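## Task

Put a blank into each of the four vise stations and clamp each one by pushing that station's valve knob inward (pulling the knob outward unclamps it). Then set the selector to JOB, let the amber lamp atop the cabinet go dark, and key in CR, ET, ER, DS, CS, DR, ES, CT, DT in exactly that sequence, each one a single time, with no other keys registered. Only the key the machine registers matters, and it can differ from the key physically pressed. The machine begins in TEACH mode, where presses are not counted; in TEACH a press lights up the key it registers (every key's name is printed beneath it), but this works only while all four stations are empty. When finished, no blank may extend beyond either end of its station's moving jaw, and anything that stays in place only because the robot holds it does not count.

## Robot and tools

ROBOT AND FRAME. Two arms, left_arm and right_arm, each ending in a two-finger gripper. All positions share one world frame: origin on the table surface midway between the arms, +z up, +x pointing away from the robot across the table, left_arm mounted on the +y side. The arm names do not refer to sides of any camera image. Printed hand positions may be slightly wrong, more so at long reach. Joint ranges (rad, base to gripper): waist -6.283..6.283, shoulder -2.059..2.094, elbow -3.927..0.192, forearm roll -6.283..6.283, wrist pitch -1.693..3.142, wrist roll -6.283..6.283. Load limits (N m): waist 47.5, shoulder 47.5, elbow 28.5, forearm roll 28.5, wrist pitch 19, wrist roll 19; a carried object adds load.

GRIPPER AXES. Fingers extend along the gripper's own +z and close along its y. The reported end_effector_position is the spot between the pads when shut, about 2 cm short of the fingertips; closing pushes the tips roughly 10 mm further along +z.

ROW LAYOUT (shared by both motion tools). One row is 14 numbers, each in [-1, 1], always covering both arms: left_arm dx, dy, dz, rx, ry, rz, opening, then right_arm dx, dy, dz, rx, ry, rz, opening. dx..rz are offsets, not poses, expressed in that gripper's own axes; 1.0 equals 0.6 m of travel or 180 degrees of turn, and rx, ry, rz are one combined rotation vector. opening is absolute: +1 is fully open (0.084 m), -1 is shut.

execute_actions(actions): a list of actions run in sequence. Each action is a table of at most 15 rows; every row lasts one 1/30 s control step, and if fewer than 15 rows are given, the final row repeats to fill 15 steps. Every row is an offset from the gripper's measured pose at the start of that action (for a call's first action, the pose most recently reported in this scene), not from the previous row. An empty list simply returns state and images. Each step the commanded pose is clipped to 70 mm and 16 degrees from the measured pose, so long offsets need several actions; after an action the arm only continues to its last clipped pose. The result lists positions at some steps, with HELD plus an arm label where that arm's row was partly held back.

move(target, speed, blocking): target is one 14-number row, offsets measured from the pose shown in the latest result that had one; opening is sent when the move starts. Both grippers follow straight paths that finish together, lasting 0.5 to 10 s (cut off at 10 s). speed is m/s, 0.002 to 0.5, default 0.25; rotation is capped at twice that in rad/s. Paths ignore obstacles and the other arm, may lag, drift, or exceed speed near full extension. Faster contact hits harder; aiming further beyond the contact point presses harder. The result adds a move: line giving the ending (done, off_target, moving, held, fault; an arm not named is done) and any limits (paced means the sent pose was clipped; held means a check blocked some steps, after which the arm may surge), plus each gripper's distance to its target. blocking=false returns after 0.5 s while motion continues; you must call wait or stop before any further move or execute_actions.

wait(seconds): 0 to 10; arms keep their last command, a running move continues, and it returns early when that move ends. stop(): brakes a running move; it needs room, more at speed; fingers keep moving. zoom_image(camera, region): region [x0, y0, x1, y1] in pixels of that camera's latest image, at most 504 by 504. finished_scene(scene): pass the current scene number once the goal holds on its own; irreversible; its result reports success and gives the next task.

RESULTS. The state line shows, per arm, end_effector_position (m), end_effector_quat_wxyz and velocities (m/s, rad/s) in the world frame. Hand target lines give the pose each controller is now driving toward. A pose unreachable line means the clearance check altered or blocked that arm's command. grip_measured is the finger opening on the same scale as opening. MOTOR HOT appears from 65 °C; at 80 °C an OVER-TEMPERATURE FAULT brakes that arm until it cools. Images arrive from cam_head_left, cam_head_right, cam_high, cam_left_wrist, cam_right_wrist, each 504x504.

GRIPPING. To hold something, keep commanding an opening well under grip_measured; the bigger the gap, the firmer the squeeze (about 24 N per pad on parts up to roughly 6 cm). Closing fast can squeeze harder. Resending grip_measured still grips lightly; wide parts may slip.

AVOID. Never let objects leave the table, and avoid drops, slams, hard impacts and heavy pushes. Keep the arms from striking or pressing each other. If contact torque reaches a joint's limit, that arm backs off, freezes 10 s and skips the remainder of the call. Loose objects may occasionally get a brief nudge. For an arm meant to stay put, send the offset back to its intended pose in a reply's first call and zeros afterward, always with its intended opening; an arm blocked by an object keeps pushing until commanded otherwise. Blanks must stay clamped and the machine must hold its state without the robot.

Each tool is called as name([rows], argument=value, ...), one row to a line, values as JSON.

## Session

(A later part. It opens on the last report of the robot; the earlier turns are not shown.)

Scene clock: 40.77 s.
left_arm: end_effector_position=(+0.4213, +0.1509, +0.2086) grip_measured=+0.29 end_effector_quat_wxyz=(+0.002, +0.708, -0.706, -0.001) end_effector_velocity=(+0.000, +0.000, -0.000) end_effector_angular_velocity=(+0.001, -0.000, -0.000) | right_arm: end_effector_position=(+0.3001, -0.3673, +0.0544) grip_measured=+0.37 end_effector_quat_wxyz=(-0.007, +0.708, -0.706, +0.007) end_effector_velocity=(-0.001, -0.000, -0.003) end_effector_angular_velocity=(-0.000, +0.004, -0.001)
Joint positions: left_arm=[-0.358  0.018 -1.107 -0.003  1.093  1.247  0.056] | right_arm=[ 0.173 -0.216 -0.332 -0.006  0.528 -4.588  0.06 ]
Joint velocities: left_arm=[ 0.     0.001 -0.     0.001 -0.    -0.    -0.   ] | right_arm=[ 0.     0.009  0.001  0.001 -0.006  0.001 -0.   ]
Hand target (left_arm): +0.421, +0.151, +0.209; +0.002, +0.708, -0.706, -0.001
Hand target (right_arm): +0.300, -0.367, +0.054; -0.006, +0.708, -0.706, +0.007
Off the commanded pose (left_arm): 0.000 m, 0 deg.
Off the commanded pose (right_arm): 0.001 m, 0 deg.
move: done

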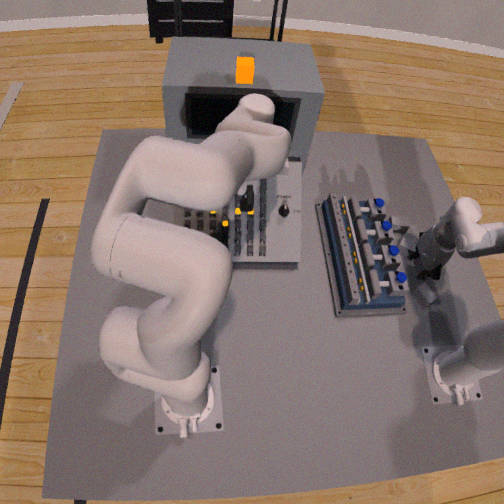

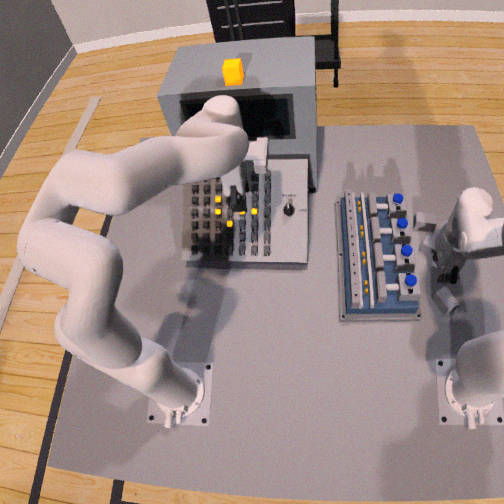

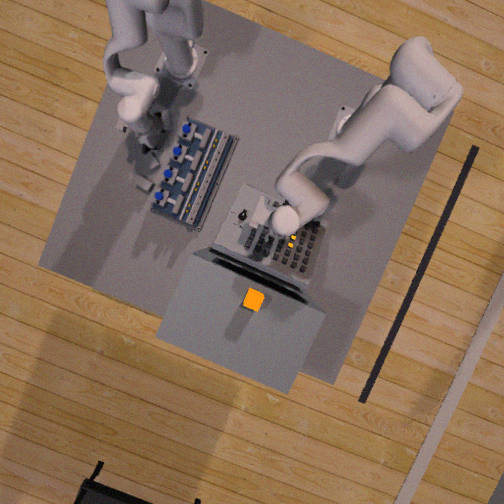

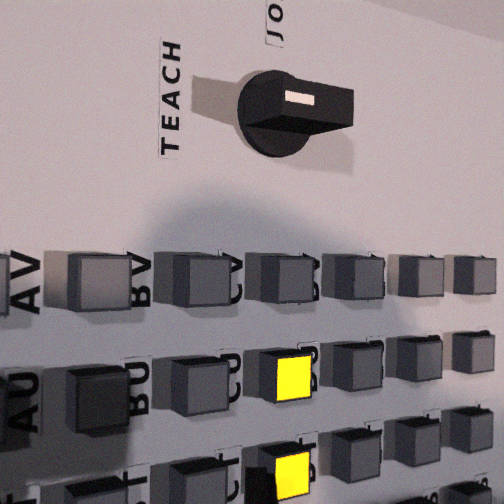

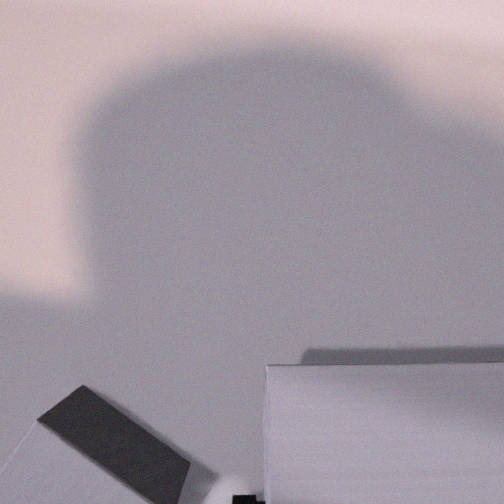

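move(target=[0,0,0,0,0,0,0.3,0,0,0.022,-0.006,0,0,0.15], speed=0.04)

move(target=[0,0,0,0,0,0,0.3,0,0,0,0,0,0,0.55])

Scene clock: 42.60 s.
left_arm: end_effector_position=(+0.4213, +0.1509, +0.2086) grip_measured=+0.29 end_effector_quat_wxyz=(+0.002, +0.708, -0.706, -0.001) end_effector_velocity=(-0.000, -0.000, -0.000) end_effector_angular_velocity=(-0.000, -0.000, +0.000) | right_arm: end_effector_position=(+0.3004, -0.3673, +0.0414) grip_measured=+0.37 end_effector_quat_wxyz=(-0.000, +0.708, -0.706, +0.001) end_effector_velocity=(+0.000, -0.000, -0.001) end_effector_angular_velocity=(-0.001, +0.002, +0.001)
Joint positions: left_arm=[-0.358  0.018 -1.107 -0.003  1.093  1.247  0.056] | right_arm=[ 0.172 -0.156 -0.344 -0.001  0.498 -4.592  0.06 ]
Joint velocities: left_arm=[-0. -0.  0. -0. -0. -0. -0.] | right_arm=[-0.     0.007 -0.002 -0.001 -0.003 -0.001 -0.   ]
Hand target (left_arm): +0.421, +0.151, +0.209; +0.002, +0.708, -0.706, -0.001
Hand target (right_arm): +0.300, -0.367, +0.041; -0.000, +0.708, -0.706, +0.001
Off the commanded pose (left_arm): 0.000 m, 0 deg.
Off the commanded pose (right_arm): 0.000 m, 0 deg.
move: done

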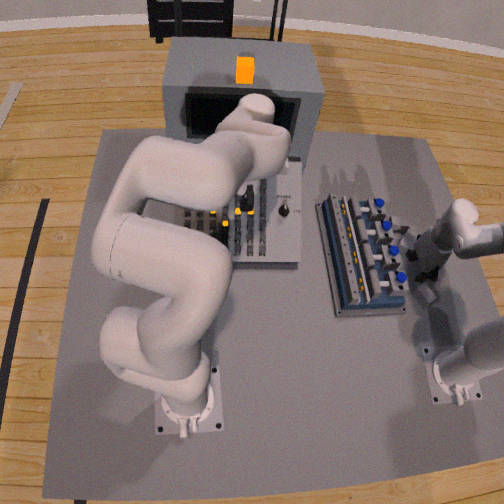

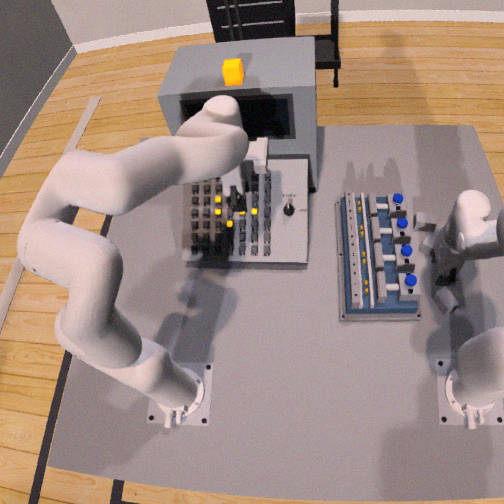

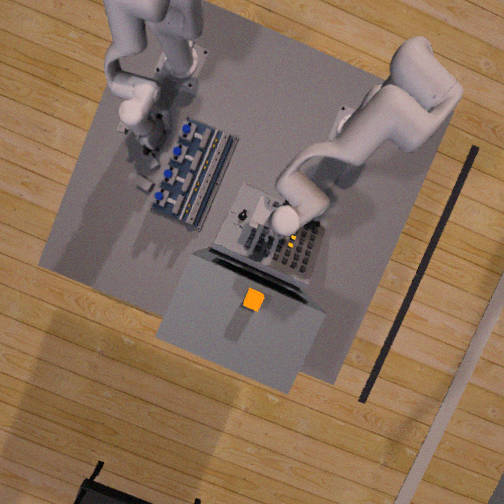

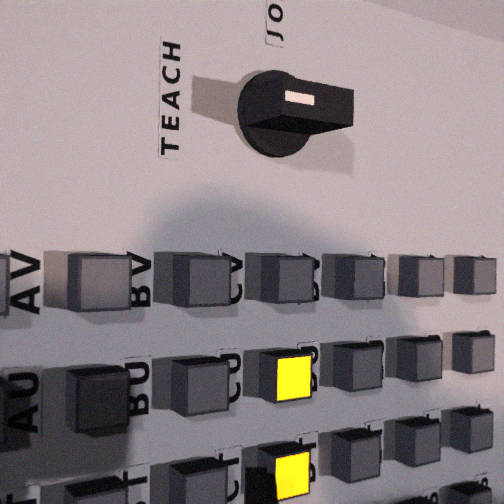

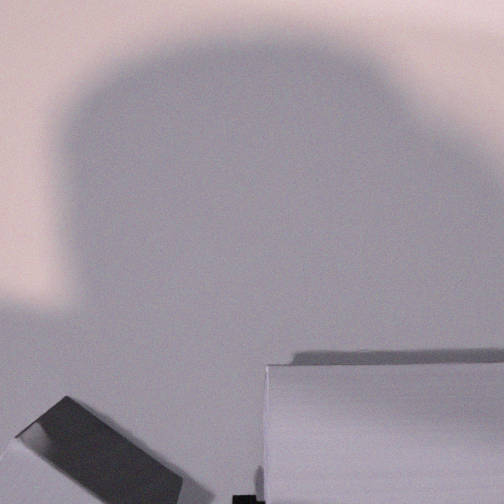

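Scene clock: 43.10 s.
left_arm: end_effector_position=(+0.4213, +0.1509, +0.2086) grip_measured=+0.29 end_effector_quat_wxyz=(+0.002, +0.708, -0.706, -0.001) end_effector_velocity=(-0.000, +0.000, -0.000) end_effector_angular_velocity=(+0.002, +0.001, -0.002) | right_arm: end_effector_position=(+0.3005, -0.3673, +0.0414) grip_measured=+0.54 end_effector_quat_wxyz=(-0.000, +0.708, -0.706, +0.001) end_effector_velocity=(-0.000, -0.000, -0.000) end_effector_angular_velocity=(+0.000, +0.001, -0.001)
Joint positions: left_arm=[-0.358  0.018 -1.107 -0.003  1.093  1.247  0.056] | right_arm=[ 0.172 -0.156 -0.344 -0.002  0.498 -4.592  0.067]
Joint velocities: left_arm=[-0.    -0.     0.     0.002  0.002  0.    -0.   ] | right_arm=[-0.    -0.001  0.001  0.001  0.001 -0.     0.   ]
Hand target (left_arm): +0.421, +0.151, +0.209; +0.002, +0.708, -0.706, -0.001
Hand target (right_arm): +0.300, -0.367, +0.041; -0.000, +0.708, -0.706, +0.001
Off the commanded pose (left_arm): 0.000 m, 0 deg.
Off the commanded pose (right_arm): 0.000 m, 0 deg.
move: done

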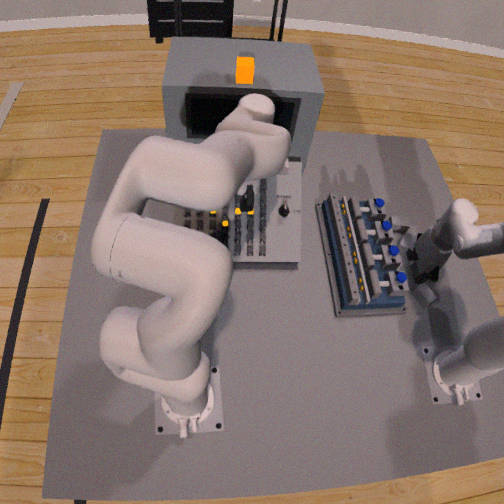

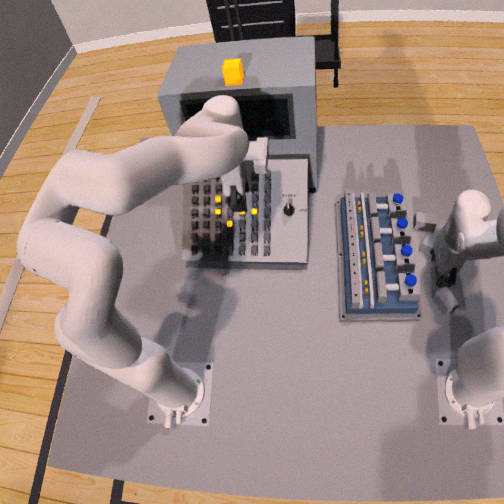

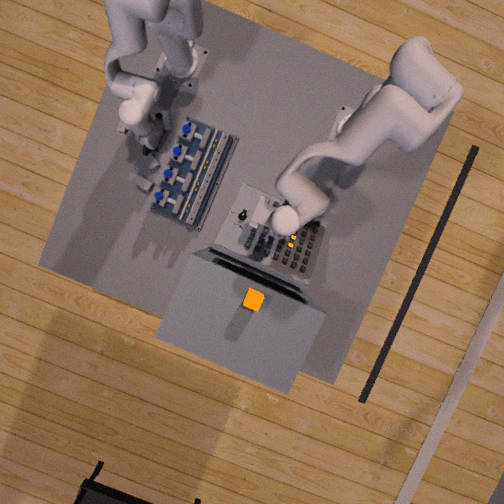

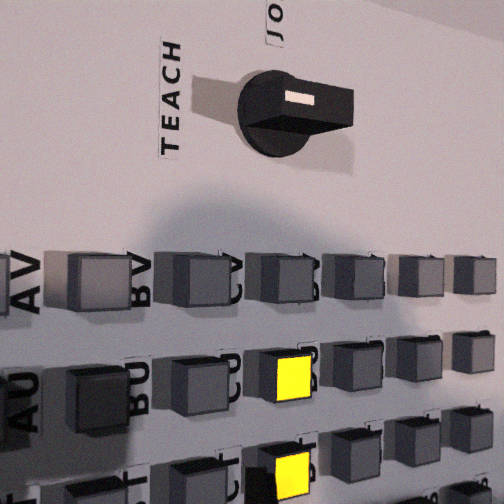

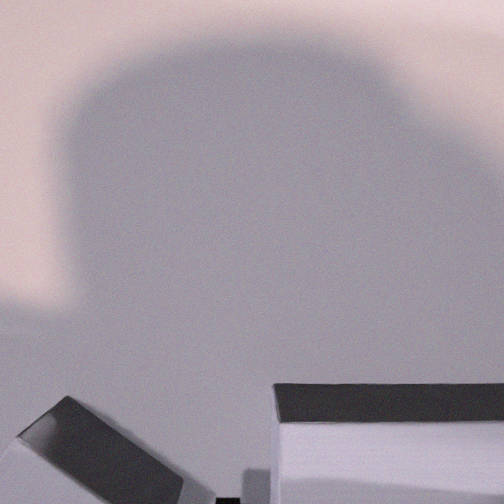

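execute_actions([
  [[0,0,0,0,0,0,0.3,0,0,-0.05,0,0,0,0.55],[0,0,0,0,0,0,0.3,0,0,-0.11,0,0,0,0.55],[0,0,0,0,0,0,0.3,0,0,-0.18,0,0,0,0.55]],
  [[0,0,0,0,0,0,0.3,-0.04,0,-0.08,0,0,0,0.55],[0,0,0,0,0,0,0.3,-0.1,0,-0.2,0,0,0,0.55]],
  [[0,0,0,0,0,0,0.3,0,0,0,0,0,0,0.55]],
])

Scene clock: 46.40 s.
left_arm: end_effector_position=(+0.4213, +0.1509, +0.2086) grip_measured=+0.29 end_effector_quat_wxyz=(+0.002, +0.708, -0.706, -0.001) end_effector_velocity=(+0.000, -0.000, +0.000) end_effector_angular_velocity=(-0.001, -0.000, +0.000) | right_arm: end_effector_position=(+0.3040, -0.3089, +0.2614) grip_measured=+0.54 end_effector_quat_wxyz=(-0.009, +0.709, -0.705, +0.005) end_effector_velocity=(+0.000, +0.000, +0.001) end_effector_angular_velocity=(+0.002, -0.002, +0.000)
Joint positions: left_arm=[-0.358  0.018 -1.107 -0.003  1.093  1.247  0.056] | right_arm=[ 0.346 -0.532 -0.737 -0.     1.249 -4.42   0.067]
Joint velocities: left_arm=[-0.     0.    -0.    -0.001 -0.    -0.    -0.   ] | right_arm=[ 0.    -0.002 -0.     0.001 -0.    -0.    -0.   ]
Hand target (left_arm): +0.421, +0.151, +0.209; +0.002, +0.708, -0.706, -0.001
Hand target (right_arm): +0.304, -0.309, +0.261; -0.009, +0.709, -0.705, +0.005
Off the commanded pose (left_arm): 0.000 m, 0 deg.
Off the commanded pose (right_arm): 0.000 m, 0 deg.
Step readings (end_effector_position; steps 1 to 15: 1st action; 16 to 30: 2nd action; 31 to 45: 3rd action):
0: left_arm (+0.4213, +0.1509, +0.2086) | right_arm (+0.3004, -0.3673, +0.0414)
1: left_arm (+0.4213, +0.1509, +0.2086) | right_arm (+0.3004, -0.3673, +0.0414)
2: left_arm (+0.4213, +0.1509, +0.2086) | right_arm (+0.2997, -0.3674, +0.0425)
4: left_arm (+0.4213, +0.1509, +0.2086) | right_arm (+0.2990, -0.3676, +0.0550)
8: left_arm (+0.4213, +0.1509, +0.2086) | right_arm (+0.3088, -0.3664, +0.1004)
15: left_arm (+0.4213, +0.1509, +0.2086) | right_arm (+0.3037, -0.3671, +0.1446)
16: left_arm (+0.4213, +0.1509, +0.2086) | right_arm (+0.3025, -0.3672, +0.1461)
17: left_arm (+0.4213, +0.1509, +0.2086) | right_arm (+0.3010, -0.3662, +0.1484)
19: left_arm (+0.4213, +0.1509, +0.2086) | right_arm (+0.3008, -0.3564, +0.1644)
23: left_arm (+0.4213, +0.1509, +0.2086) | right_arm (+0.3061, -0.3324, +0.2120)
30: left_arm (+0.4213, +0.1509, +0.2086) | right_arm (+0.3040, -0.3088, +0.2615)
31: left_arm (+0.4213, +0.1509, +0.2086) | right_arm (+0.3035, -0.3083, +0.2622)
32: left_arm (+0.4213, +0.1509, +0.2086) | right_arm (+0.3033, -0.3082, +0.2621)
34: left_arm (+0.4213, +0.1509, +0.2086) | right_arm (+0.3032, -0.3088, +0.2610)
38: left_arm (+0.4213, +0.1509, +0.2086) | right_arm (+0.3036, -0.3090, +0.2607)
45: end_effector_position above

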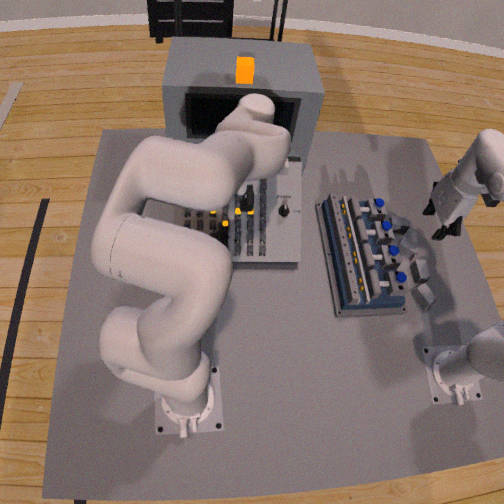

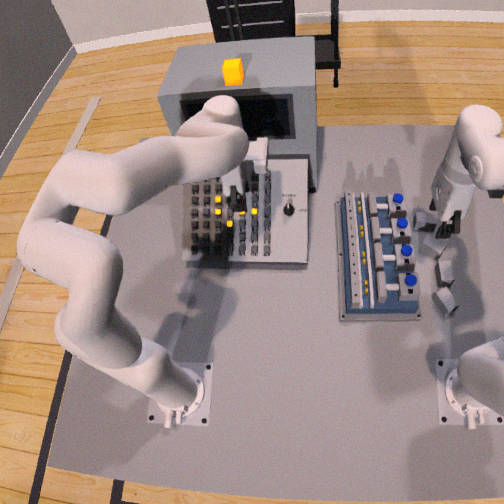

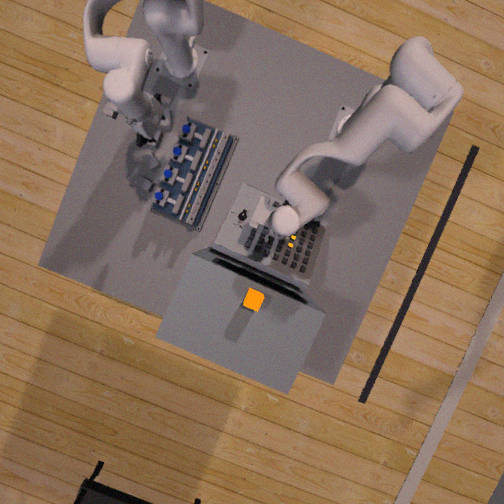

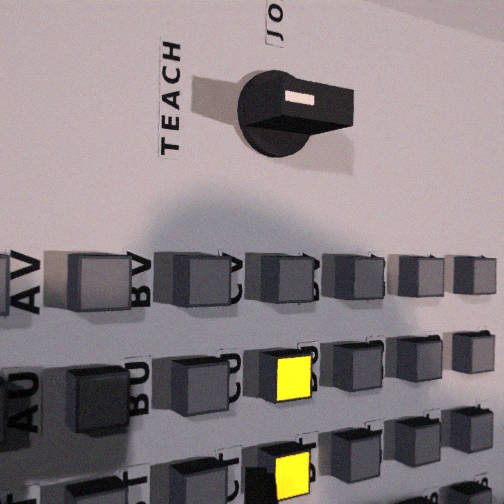

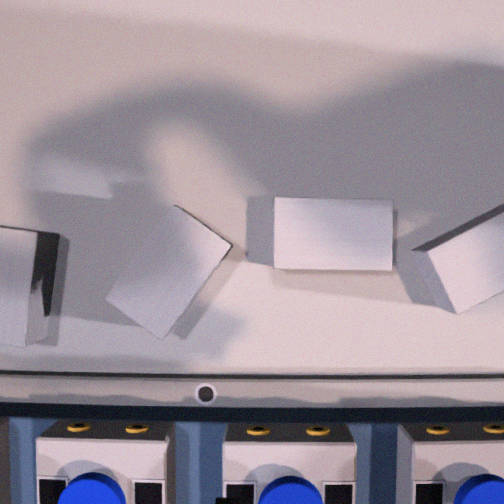

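move(target=[0,0,0,0,0,0,0.3,0.112,0.013,0.372,-0.006,0.002,0,0.55], speed=0.25)

execute_actions([
  [[0,0,0,0,0,0,0.3,0,0,0,0,0,0,-0.4]],
  [[0,0,0,0,0,0,0.3,0,0,-0.03,0,0,0,-0.4],[0,0,0,0,0,0,0.3,0,0,-0.07,0,0,0,-0.4],[0,0,0,0,0,0,0.3,0,0,-0.12,0,0,0,-0.4],[0,0,0,0,0,0,0.3,0,0,-0.21,0,0,0,-0.4]],
])

move(target=[0,0,0,0,0,0,0.3,-0.367,-0.03,-0.02,-0.003,0,0,-0.4], speed=0.35)

Scene clock: 50.47 s.
left_arm: end_effector_position=(+0.4213, +0.1509, +0.2086) grip_measured=+0.29 end_effector_quat_wxyz=(+0.002, +0.708, -0.706, -0.001) end_effector_velocity=(-0.001, +0.000, -0.000) end_effector_angular_velocity=(+0.000, +0.002, +0.001) | right_arm: end_effector_position=(+0.3106, -0.3734, +0.0463) grip_measured=+0.60 end_effector_quat_wxyz=(-0.010, +0.709, -0.705, +0.009) end_effector_velocity=(+0.001, +0.000, +0.000) end_effector_angular_velocity=(+0.001, +0.000, -0.000)
Joint positions: left_arm=[-0.358  0.018 -1.107 -0.003  1.093  1.247  0.056] | right_arm=[ 0.149 -0.156 -0.356 -0.002  0.486 -4.617  0.069]
Joint velocities: left_arm=[ 0.001  0.     0.    -0.001  0.002  0.    -0.   ] | right_arm=[ 0.     0.002 -0.002  0.001  0.001 -0.     0.   ]
Hand target (left_arm): +0.421, +0.151, +0.209; +0.002, +0.708, -0.706, -0.001
Hand target (right_arm): +0.300, -0.375, +0.038; +0.000, +0.709, -0.705, +0.000
Off the commanded pose (left_arm): 0.000 m, 0 deg.
Off the commanded pose (right_arm): 0.013 m, 1 deg.
move: off_target (right_arm)

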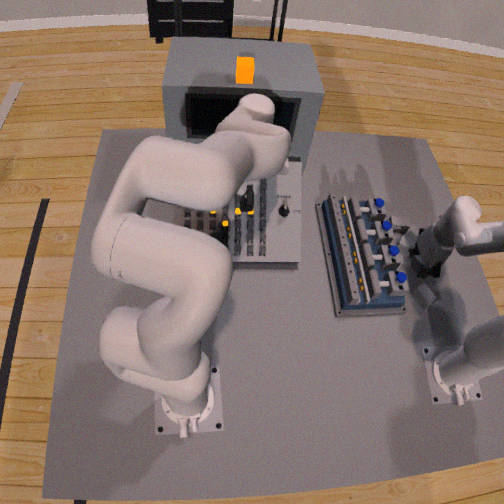

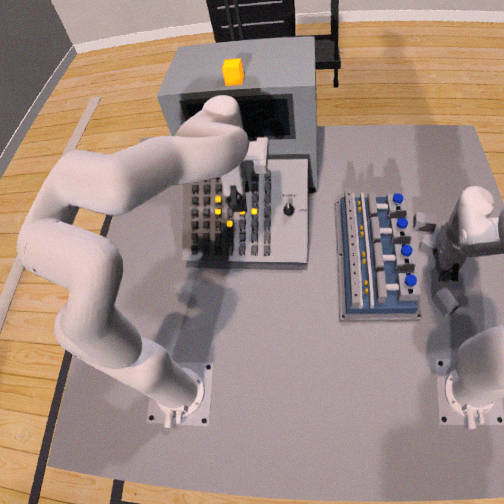

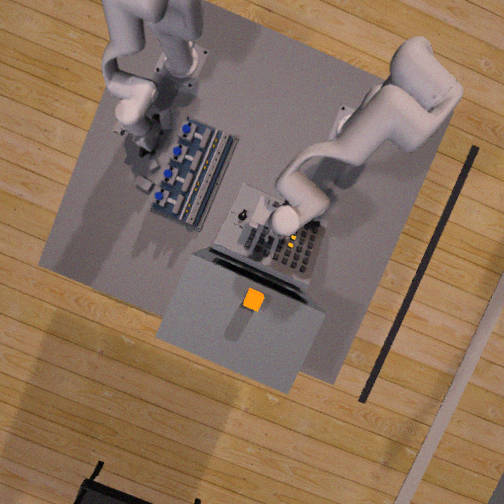

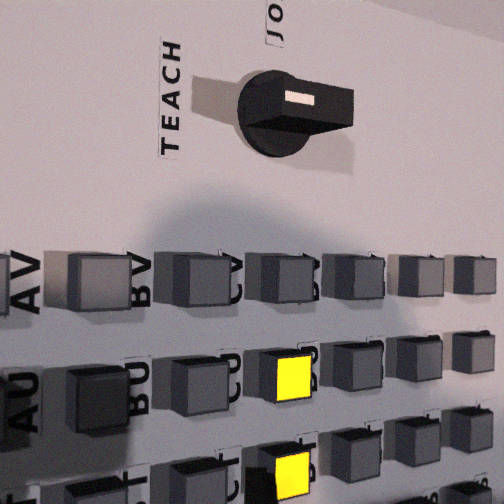

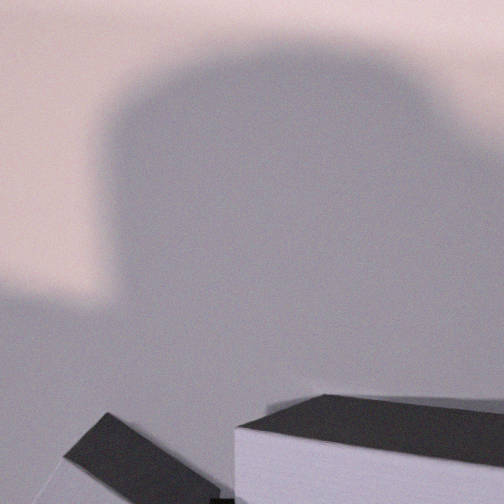

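Scene clock: 51.47 s.
left_arm: end_effector_position=(+0.4213, +0.1509, +0.2086) grip_measured=+0.29 end_effector_quat_wxyz=(+0.002, +0.708, -0.706, -0.001) end_effector_velocity=(+0.000, +0.000, -0.000) end_effector_angular_velocity=(+0.001, -0.000, +0.000) | right_arm: end_effector_position=(+0.3135, -0.3734, +0.1595) grip_measured=-0.42 end_effector_quat_wxyz=(-0.015, +0.709, -0.705, +0.013) end_effector_velocity=(-0.025, -0.003, +0.159) end_effector_angular_velocity=(-0.005, +0.040, -0.002)
Joint positions: left_arm=[-0.358  0.018 -1.107 -0.003  1.093  1.247  0.056] | right_arm=[ 0.149 -0.464 -0.481 -0.002  0.906 -4.617  0.026]
Joint velocities: left_arm=[ 0.     0.     0.001  0.001 -0.    -0.    -0.   ] | right_arm=[-0.    -0.344 -0.245 -0.001  0.629  0.001 -0.   ]
Hand target (left_arm): +0.421, +0.151, +0.209; +0.002, +0.708, -0.706, -0.001
Hand target (right_arm): +0.309, -0.374, +0.172; -0.011, +0.709, -0.705, +0.010
Off the commanded pose (left_arm): 0.000 m, 0 deg.
Off the commanded pose (right_arm): 0.014 m, 1 deg.
Step readings (end_effector_position; steps 1 to 15: 1st action; 16 to 30: 2nd action):
0: left_arm (+0.4213, +0.1509, +0.2086) | right_arm (+0.3106, -0.3734, +0.0463)
1: left_arm (+0.4213, +0.1509, +0.2086) | right_arm (+0.3107, -0.3734, +0.0464)
2: left_arm (+0.4213, +0.1509, +0.2086) | right_arm (+0.3112, -0.3734, +0.0468)
4: left_arm (+0.4213, +0.1509, +0.2086) | right_arm (+0.3114, -0.3733, +0.0470)
8: left_arm (+0.4213, +0.1509, +0.2086) | right_arm (+0.3114, -0.3733, +0.0470)
15: left_arm (+0.4213, +0.1509, +0.2086) | right_arm (+0.3118, -0.3733, +0.0470)
16: left_arm (+0.4213, +0.1509, +0.2086) | right_arm (+0.3117, -0.3733, +0.0470)
17: left_arm (+0.4213, +0.1509, +0.2086) | right_arm (+0.3113, -0.3734, +0.0480)
19: left_arm (+0.4213, +0.1509, +0.2086) | right_arm (+0.3055, -0.3740, +0.0549)
23: left_arm (+0.4213, +0.1509, +0.2086) | right_arm (+0.3103, -0.3736, +0.0947)
30: end_effector_position above

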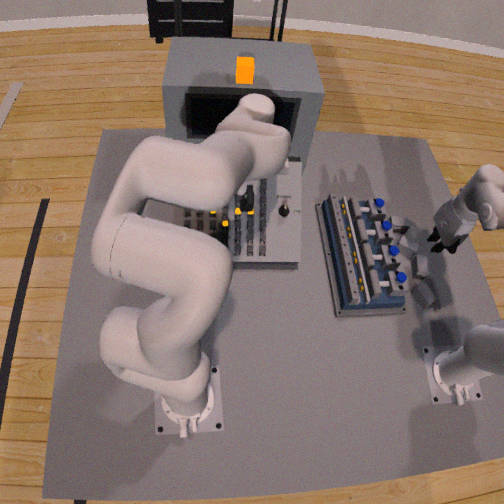

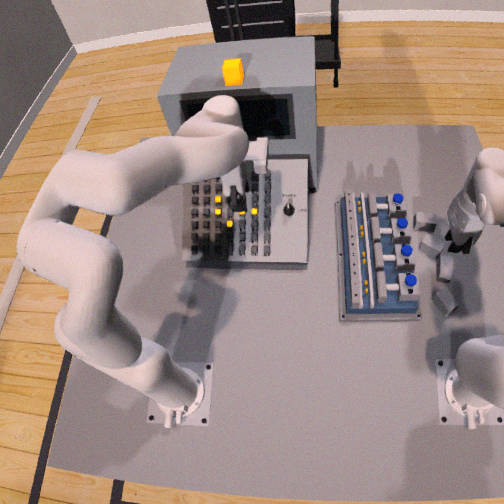

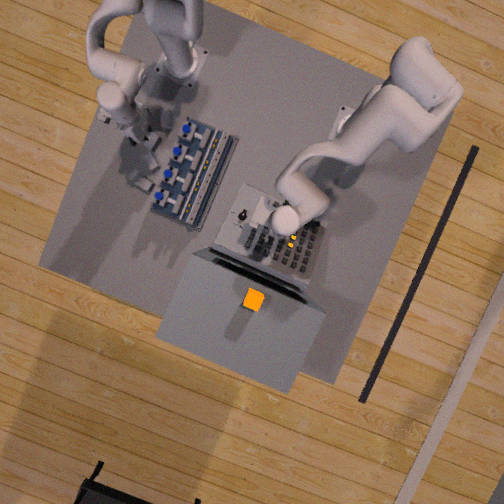

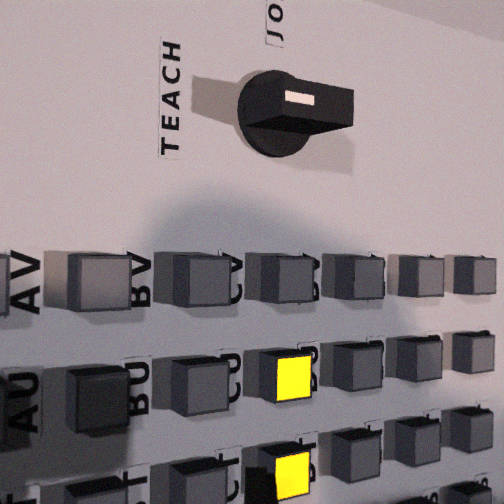

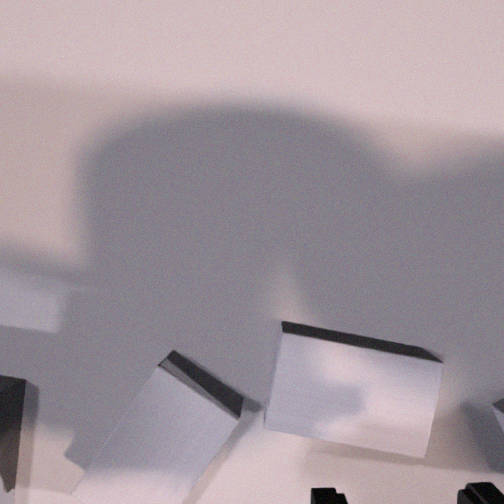

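Scene clock: 52.73 s.
left_arm: end_effector_position=(+0.4213, +0.1509, +0.2086) grip_measured=+0.29 end_effector_quat_wxyz=(+0.002, +0.708, -0.706, -0.001) end_effector_velocity=(-0.000, +0.000, +0.000) end_effector_angular_velocity=(+0.001, +0.000, -0.000) | right_arm: end_effector_position=(+0.3298, -0.1530, +0.1730) grip_measured=-0.42 end_effector_quat_wxyz=(-0.012, +0.709, -0.705, +0.009) end_effector_velocity=(+0.000, +0.002, +0.000) end_effector_angular_velocity=(-0.001, +0.001, +0.001)
Joint positions: left_arm=[-0.358  0.018 -1.107 -0.003  1.093  1.247  0.056] | right_arm=[ 0.69  -0.118 -0.84  -0.018  0.931 -4.066  0.026]
Joint velocities: left_arm=[-0.    -0.    -0.     0.001  0.001 -0.    -0.   ] | right_arm=[ 0.004  0.006 -0.008 -0.     0.002  0.003 -0.   ]
Hand target (left_arm): +0.421, +0.151, +0.209; +0.002, +0.708, -0.706, -0.001
Hand target (right_arm): +0.330, -0.153, +0.173; -0.012, +0.709, -0.705, +0.009
Off the commanded pose (left_arm): 0.000 m, 0 deg.
Off the commanded pose (right_arm): 0.000 m, 0 deg.
move: done

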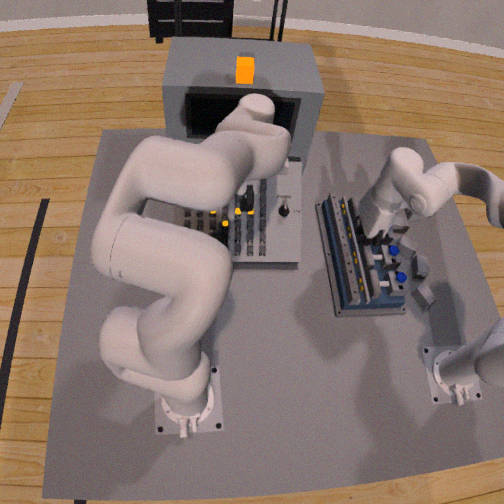

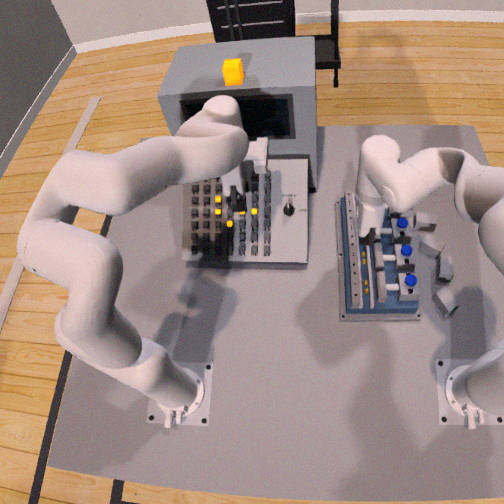

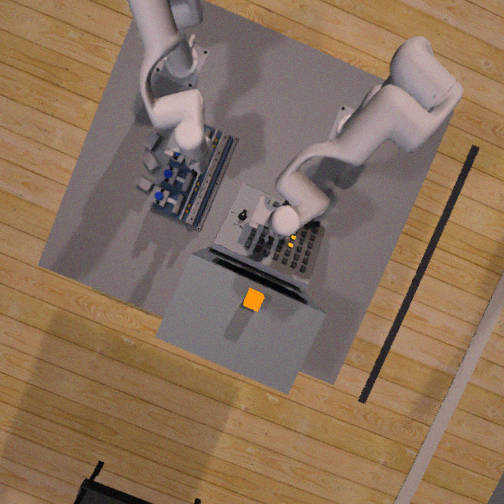

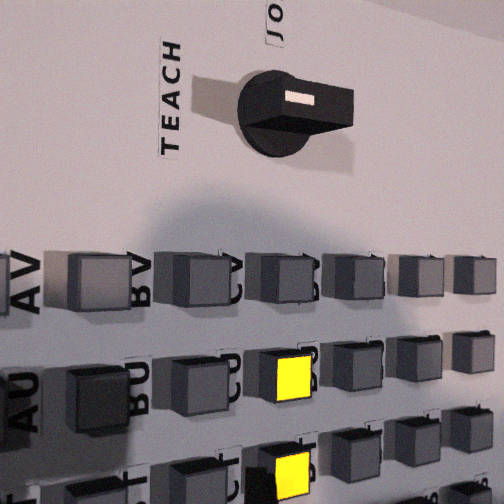

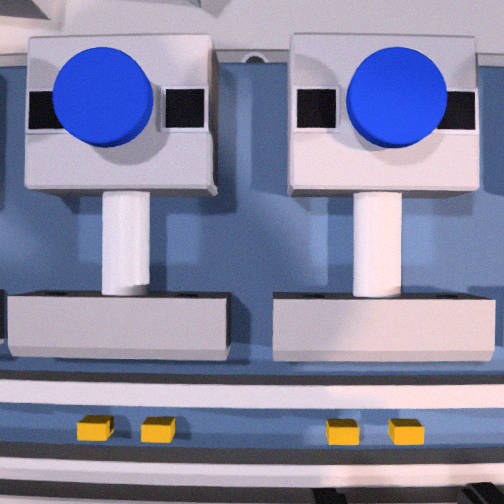

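move(target=[0,0,0,0,0,0,0.3,0.368,0.024,0.085,-0.0095,0.001,0.06,0.75], speed=0.35)

Scene clock: 55.80 s.
left_arm: end_effector_position=(+0.4213, +0.1509, +0.2086) grip_measured=+0.29 end_effector_quat_wxyz=(+0.002, +0.708, -0.706, -0.001) end_effector_velocity=(+0.001, -0.000, +0.001) end_effector_angular_velocity=(-0.001, -0.003, -0.001) | right_arm: end_effector_position=(+0.3180, -0.3738, +0.1209) grip_measured=+0.75 end_effector_quat_wxyz=(+0.001, -0.640, +0.769, +0.001) end_effector_velocity=(-0.001, -0.002, -0.001) end_effector_angular_velocity=(-0.000, +0.004, -0.001)
Joint positions: left_arm=[-0.358  0.018 -1.107 -0.003  1.093  1.247  0.056] | right_arm=[ 0.145 -0.336 -0.471  0.003  0.806 -4.436  0.075]
Joint velocities: left_arm=[-0.    -0.001 -0.001 -0.    -0.002  0.     0.   ] | right_arm=[-0.006  0.002  0.002  0.    -0.    -0.005 -0.   ]
Hand target (left_arm): +0.421, +0.151, +0.209; +0.002, +0.708, -0.706, -0.001
Hand target (right_arm): +0.318, -0.374, +0.121; +0.001, -0.639, +0.769, +0.001
Off the commanded pose (left_arm): 0.000 m, 0 deg.
Off the commanded pose (right_arm): 0.000 m, 0 deg.
move: done

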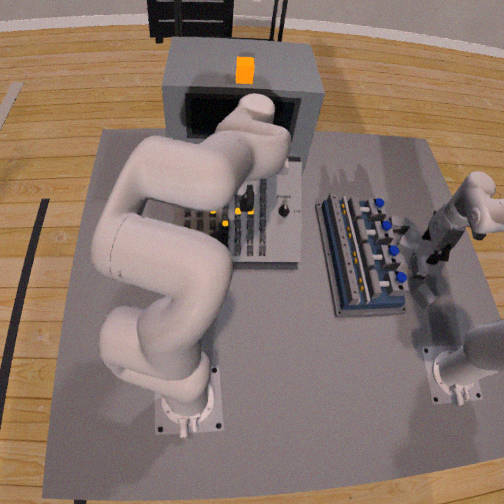

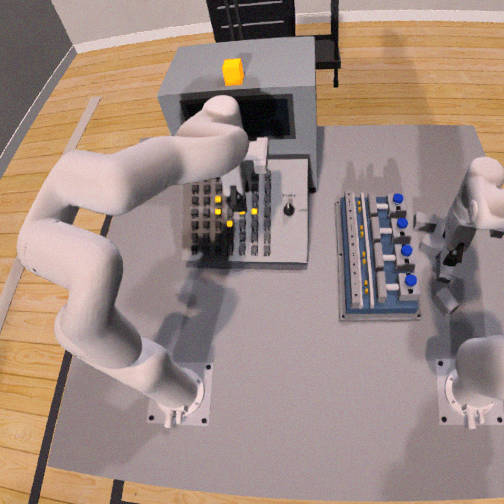

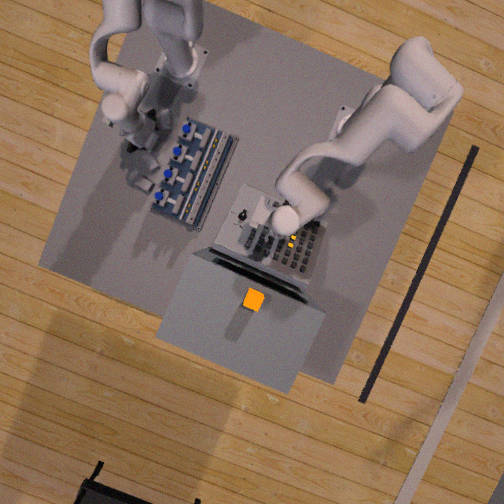

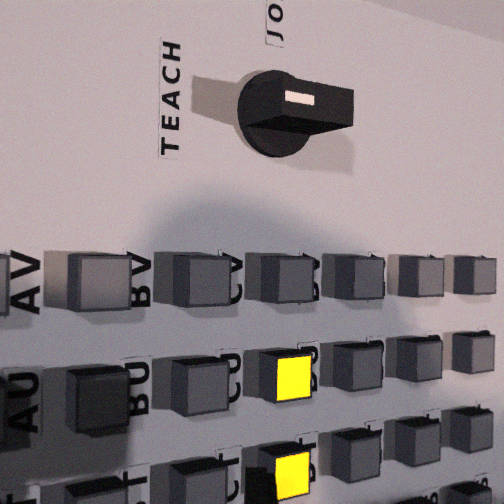

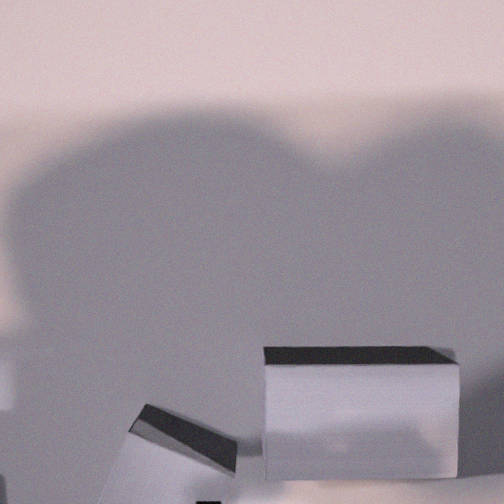

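move(target=[0,0,0,0,0,0,0.3,0.017,0,0.135,0,0,0,0.62], speed=0.1)

Scene clock: 57.77 s.
left_arm: end_effector_position=(+0.4213, +0.1509, +0.2086) grip_measured=+0.29 end_effector_quat_wxyz=(+0.002, +0.708, -0.706, -0.001) end_effector_velocity=(-0.001, +0.000, -0.000) end_effector_angular_velocity=(+0.000, +0.002, +0.000) | right_arm: end_effector_position=(+0.3272, -0.3827, +0.0492) grip_measured=+0.63 end_effector_quat_wxyz=(+0.013, -0.640, +0.769, -0.008) end_effector_velocity=(+0.000, +0.000, +0.000) end_effector_angular_velocity=(+0.001, +0.005, +0.000)
Joint positions: left_arm=[-0.358  0.018 -1.107 -0.003  1.093  1.247  0.056] | right_arm=[ 0.116 -0.116 -0.409  0.005  0.496 -4.467  0.07 ]
Joint velocities: left_arm=[ 0.     0.    -0.    -0.001  0.002 -0.     0.   ] | right_arm=[ 0.001  0.003 -0.005  0.002  0.007 -0.001 -0.   ]
Hand target (left_arm): +0.421, +0.151, +0.209; +0.002, +0.708, -0.706, -0.001
Hand target (right_arm): +0.316, -0.383, +0.040; +0.001, -0.640, +0.769, +0.001
Off the commanded pose (left_arm): 0.000 m, 0 deg.
Off the commanded pose (right_arm): 0.014 m, 2 deg.
move: off_target (right_arm)

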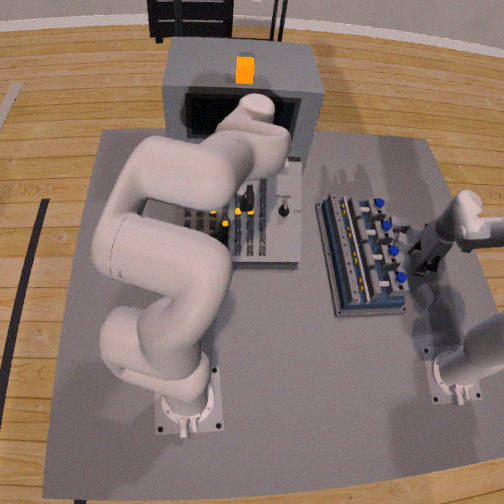

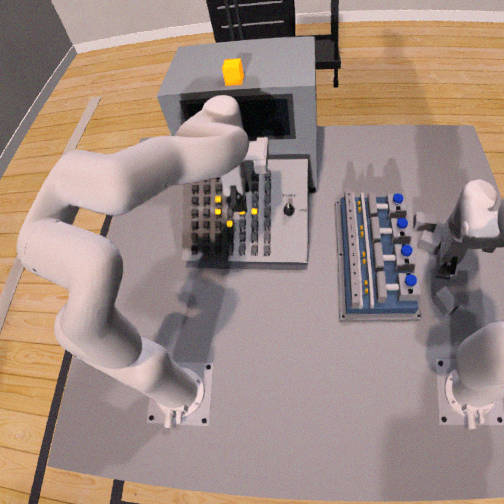

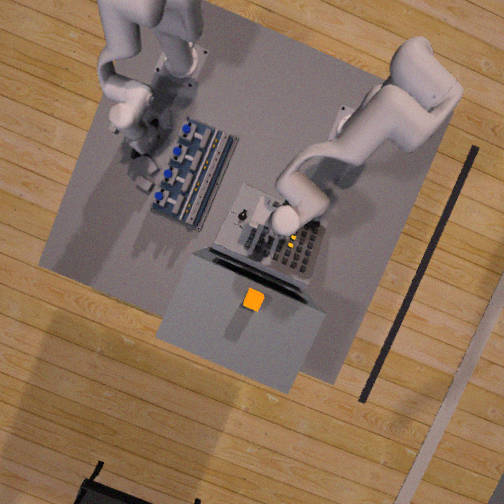

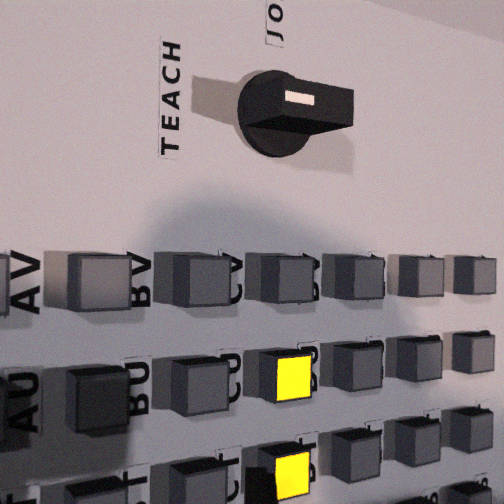

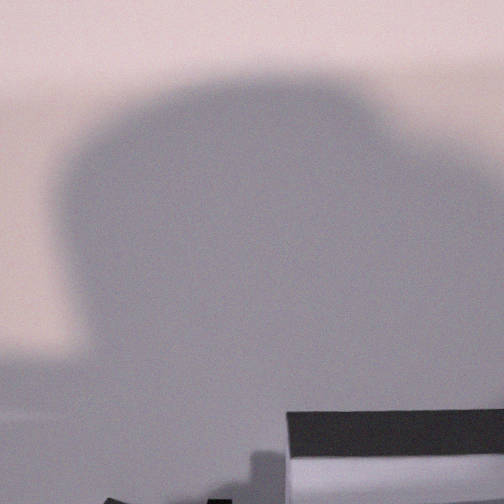

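execute_actions([
  [[0,0,0,0,0,0,0.3,0,0.01,-0.03,-0.008,0,0,0.7],[0,0,0,0,0,0,0.3,0,0.01,-0.03,-0.008,0,0,0.7],[0,0,0,0,0,0,0.3,0,0.01,-0.03,-0.008,0,0,0.7],[0,0,0,0,0,0,0.3,0,0.01,-0.03,-0.008,0,0,0.7],[0,0,0,0,0,0,0.3,0,0.026,-0.03,-0.009,0,0,0.7]],
  [[0,0,0,0,0,0,0.3,0,0,0.01,0,0,0,0.7],[0,0,0,0,0,0,0.3,0,0,0.02,0,0,0,0.7],[0,0,0,0,0,0,0.3,0,0,0.03,0,0,0,0.7],[0,0,0,0,0,0,0.3,0,0,0.045,0,0,0,0.7]],
])

Scene clock: 60.40 s.
left_arm: end_effector_position=(+0.4213, +0.1509, +0.2086) grip_measured=+0.29 end_effector_quat_wxyz=(+0.002, +0.708, -0.706, -0.001) end_effector_velocity=(+0.000, -0.000, +0.000) end_effector_angular_velocity=(+0.000, -0.001, -0.001) | right_arm: end_effector_position=(+0.3021, -0.3802, +0.0337) grip_measured=+0.70 end_effector_quat_wxyz=(-0.007, -0.640, +0.768, +0.011) end_effector_velocity=(-0.017, -0.001, -0.021) end_effector_angular_velocity=(-0.003, +0.048, -0.003)
Joint positions: left_arm=[-0.358  0.018 -1.107 -0.003  1.093  1.247  0.056] | right_arm=[ 0.127 -0.112 -0.365  0.02   0.5   -4.47   0.073]
Joint velocities: left_arm=[-0.    -0.001  0.001  0.001 -0.001  0.     0.   ] | right_arm=[-0.     0.049  0.023  0.003 -0.024 -0.     0.   ]
Hand target (left_arm): +0.421, +0.151, +0.209; +0.002, +0.708, -0.706, -0.001
Hand target (right_arm): +0.310, -0.380, +0.038; +0.002, -0.640, +0.769, +0.004
Off the commanded pose (left_arm): 0.000 m, 0 deg.
Off the commanded pose (right_arm): 0.009 m, 1 deg.
Step readings (end_effector_position; steps 1 to 15: 1st action; 16 to 30: 2nd action):
0: left_arm (+0.4213, +0.1509, +0.2086) | right_arm (+0.3272, -0.3826, +0.0493)
1: left_arm (+0.4213, +0.1509, +0.2086) | right_arm (+0.3271, -0.3826, +0.0493)
2: left_arm (+0.4213, +0.1509, +0.2086) | right_arm (+0.3262, -0.3826, +0.0501)
4: left_arm (+0.4213, +0.1509, +0.2086) | right_arm (+0.3206, -0.3821, +0.0540)
8: left_arm (+0.4213, +0.1509, +0.2086) | right_arm (+0.3095, -0.3811, +0.0591)
15: left_arm (+0.4213, +0.1509, +0.2086) | right_arm (+0.3102, -0.3801, +0.0653)
16: left_arm (+0.4213, +0.1509, +0.2086) | right_arm (+0.3105, -0.3801, +0.0656)
17: left_arm (+0.4213, +0.1509, +0.2086) | right_arm (+0.3110, -0.3801, +0.0651)
19: left_arm (+0.4213, +0.1509, +0.2086) | right_arm (+0.3110, -0.3800, +0.0603)
23: left_arm (+0.4213, +0.1509, +0.2086) | right_arm (+0.3184, -0.3797, +0.0517)
30: end_effector_position above

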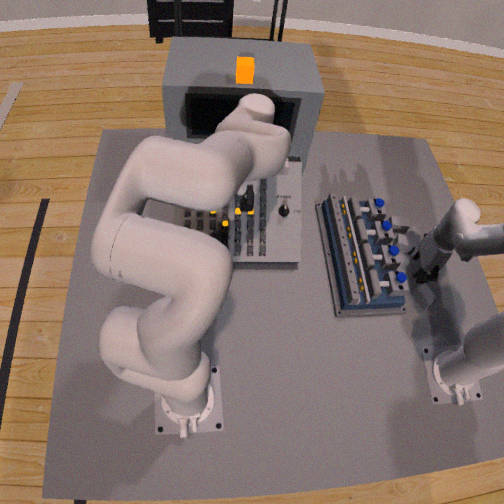

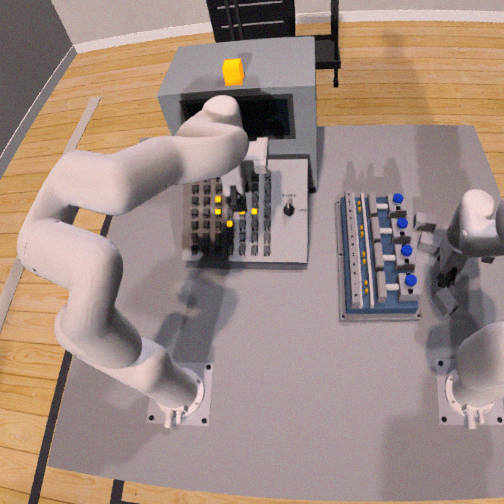

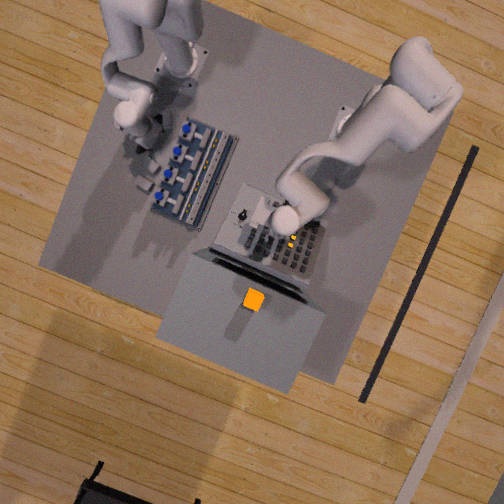

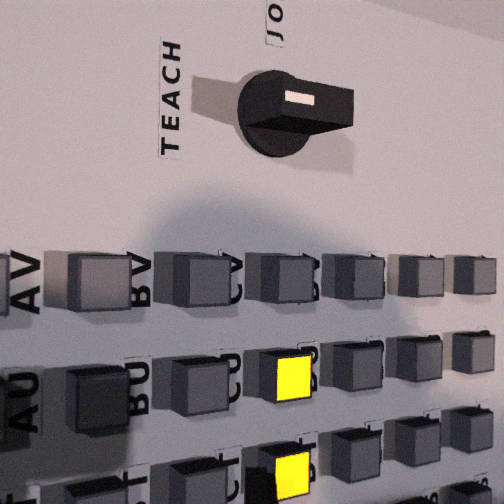

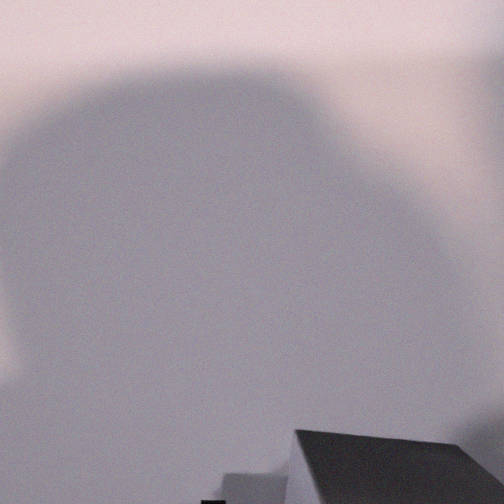

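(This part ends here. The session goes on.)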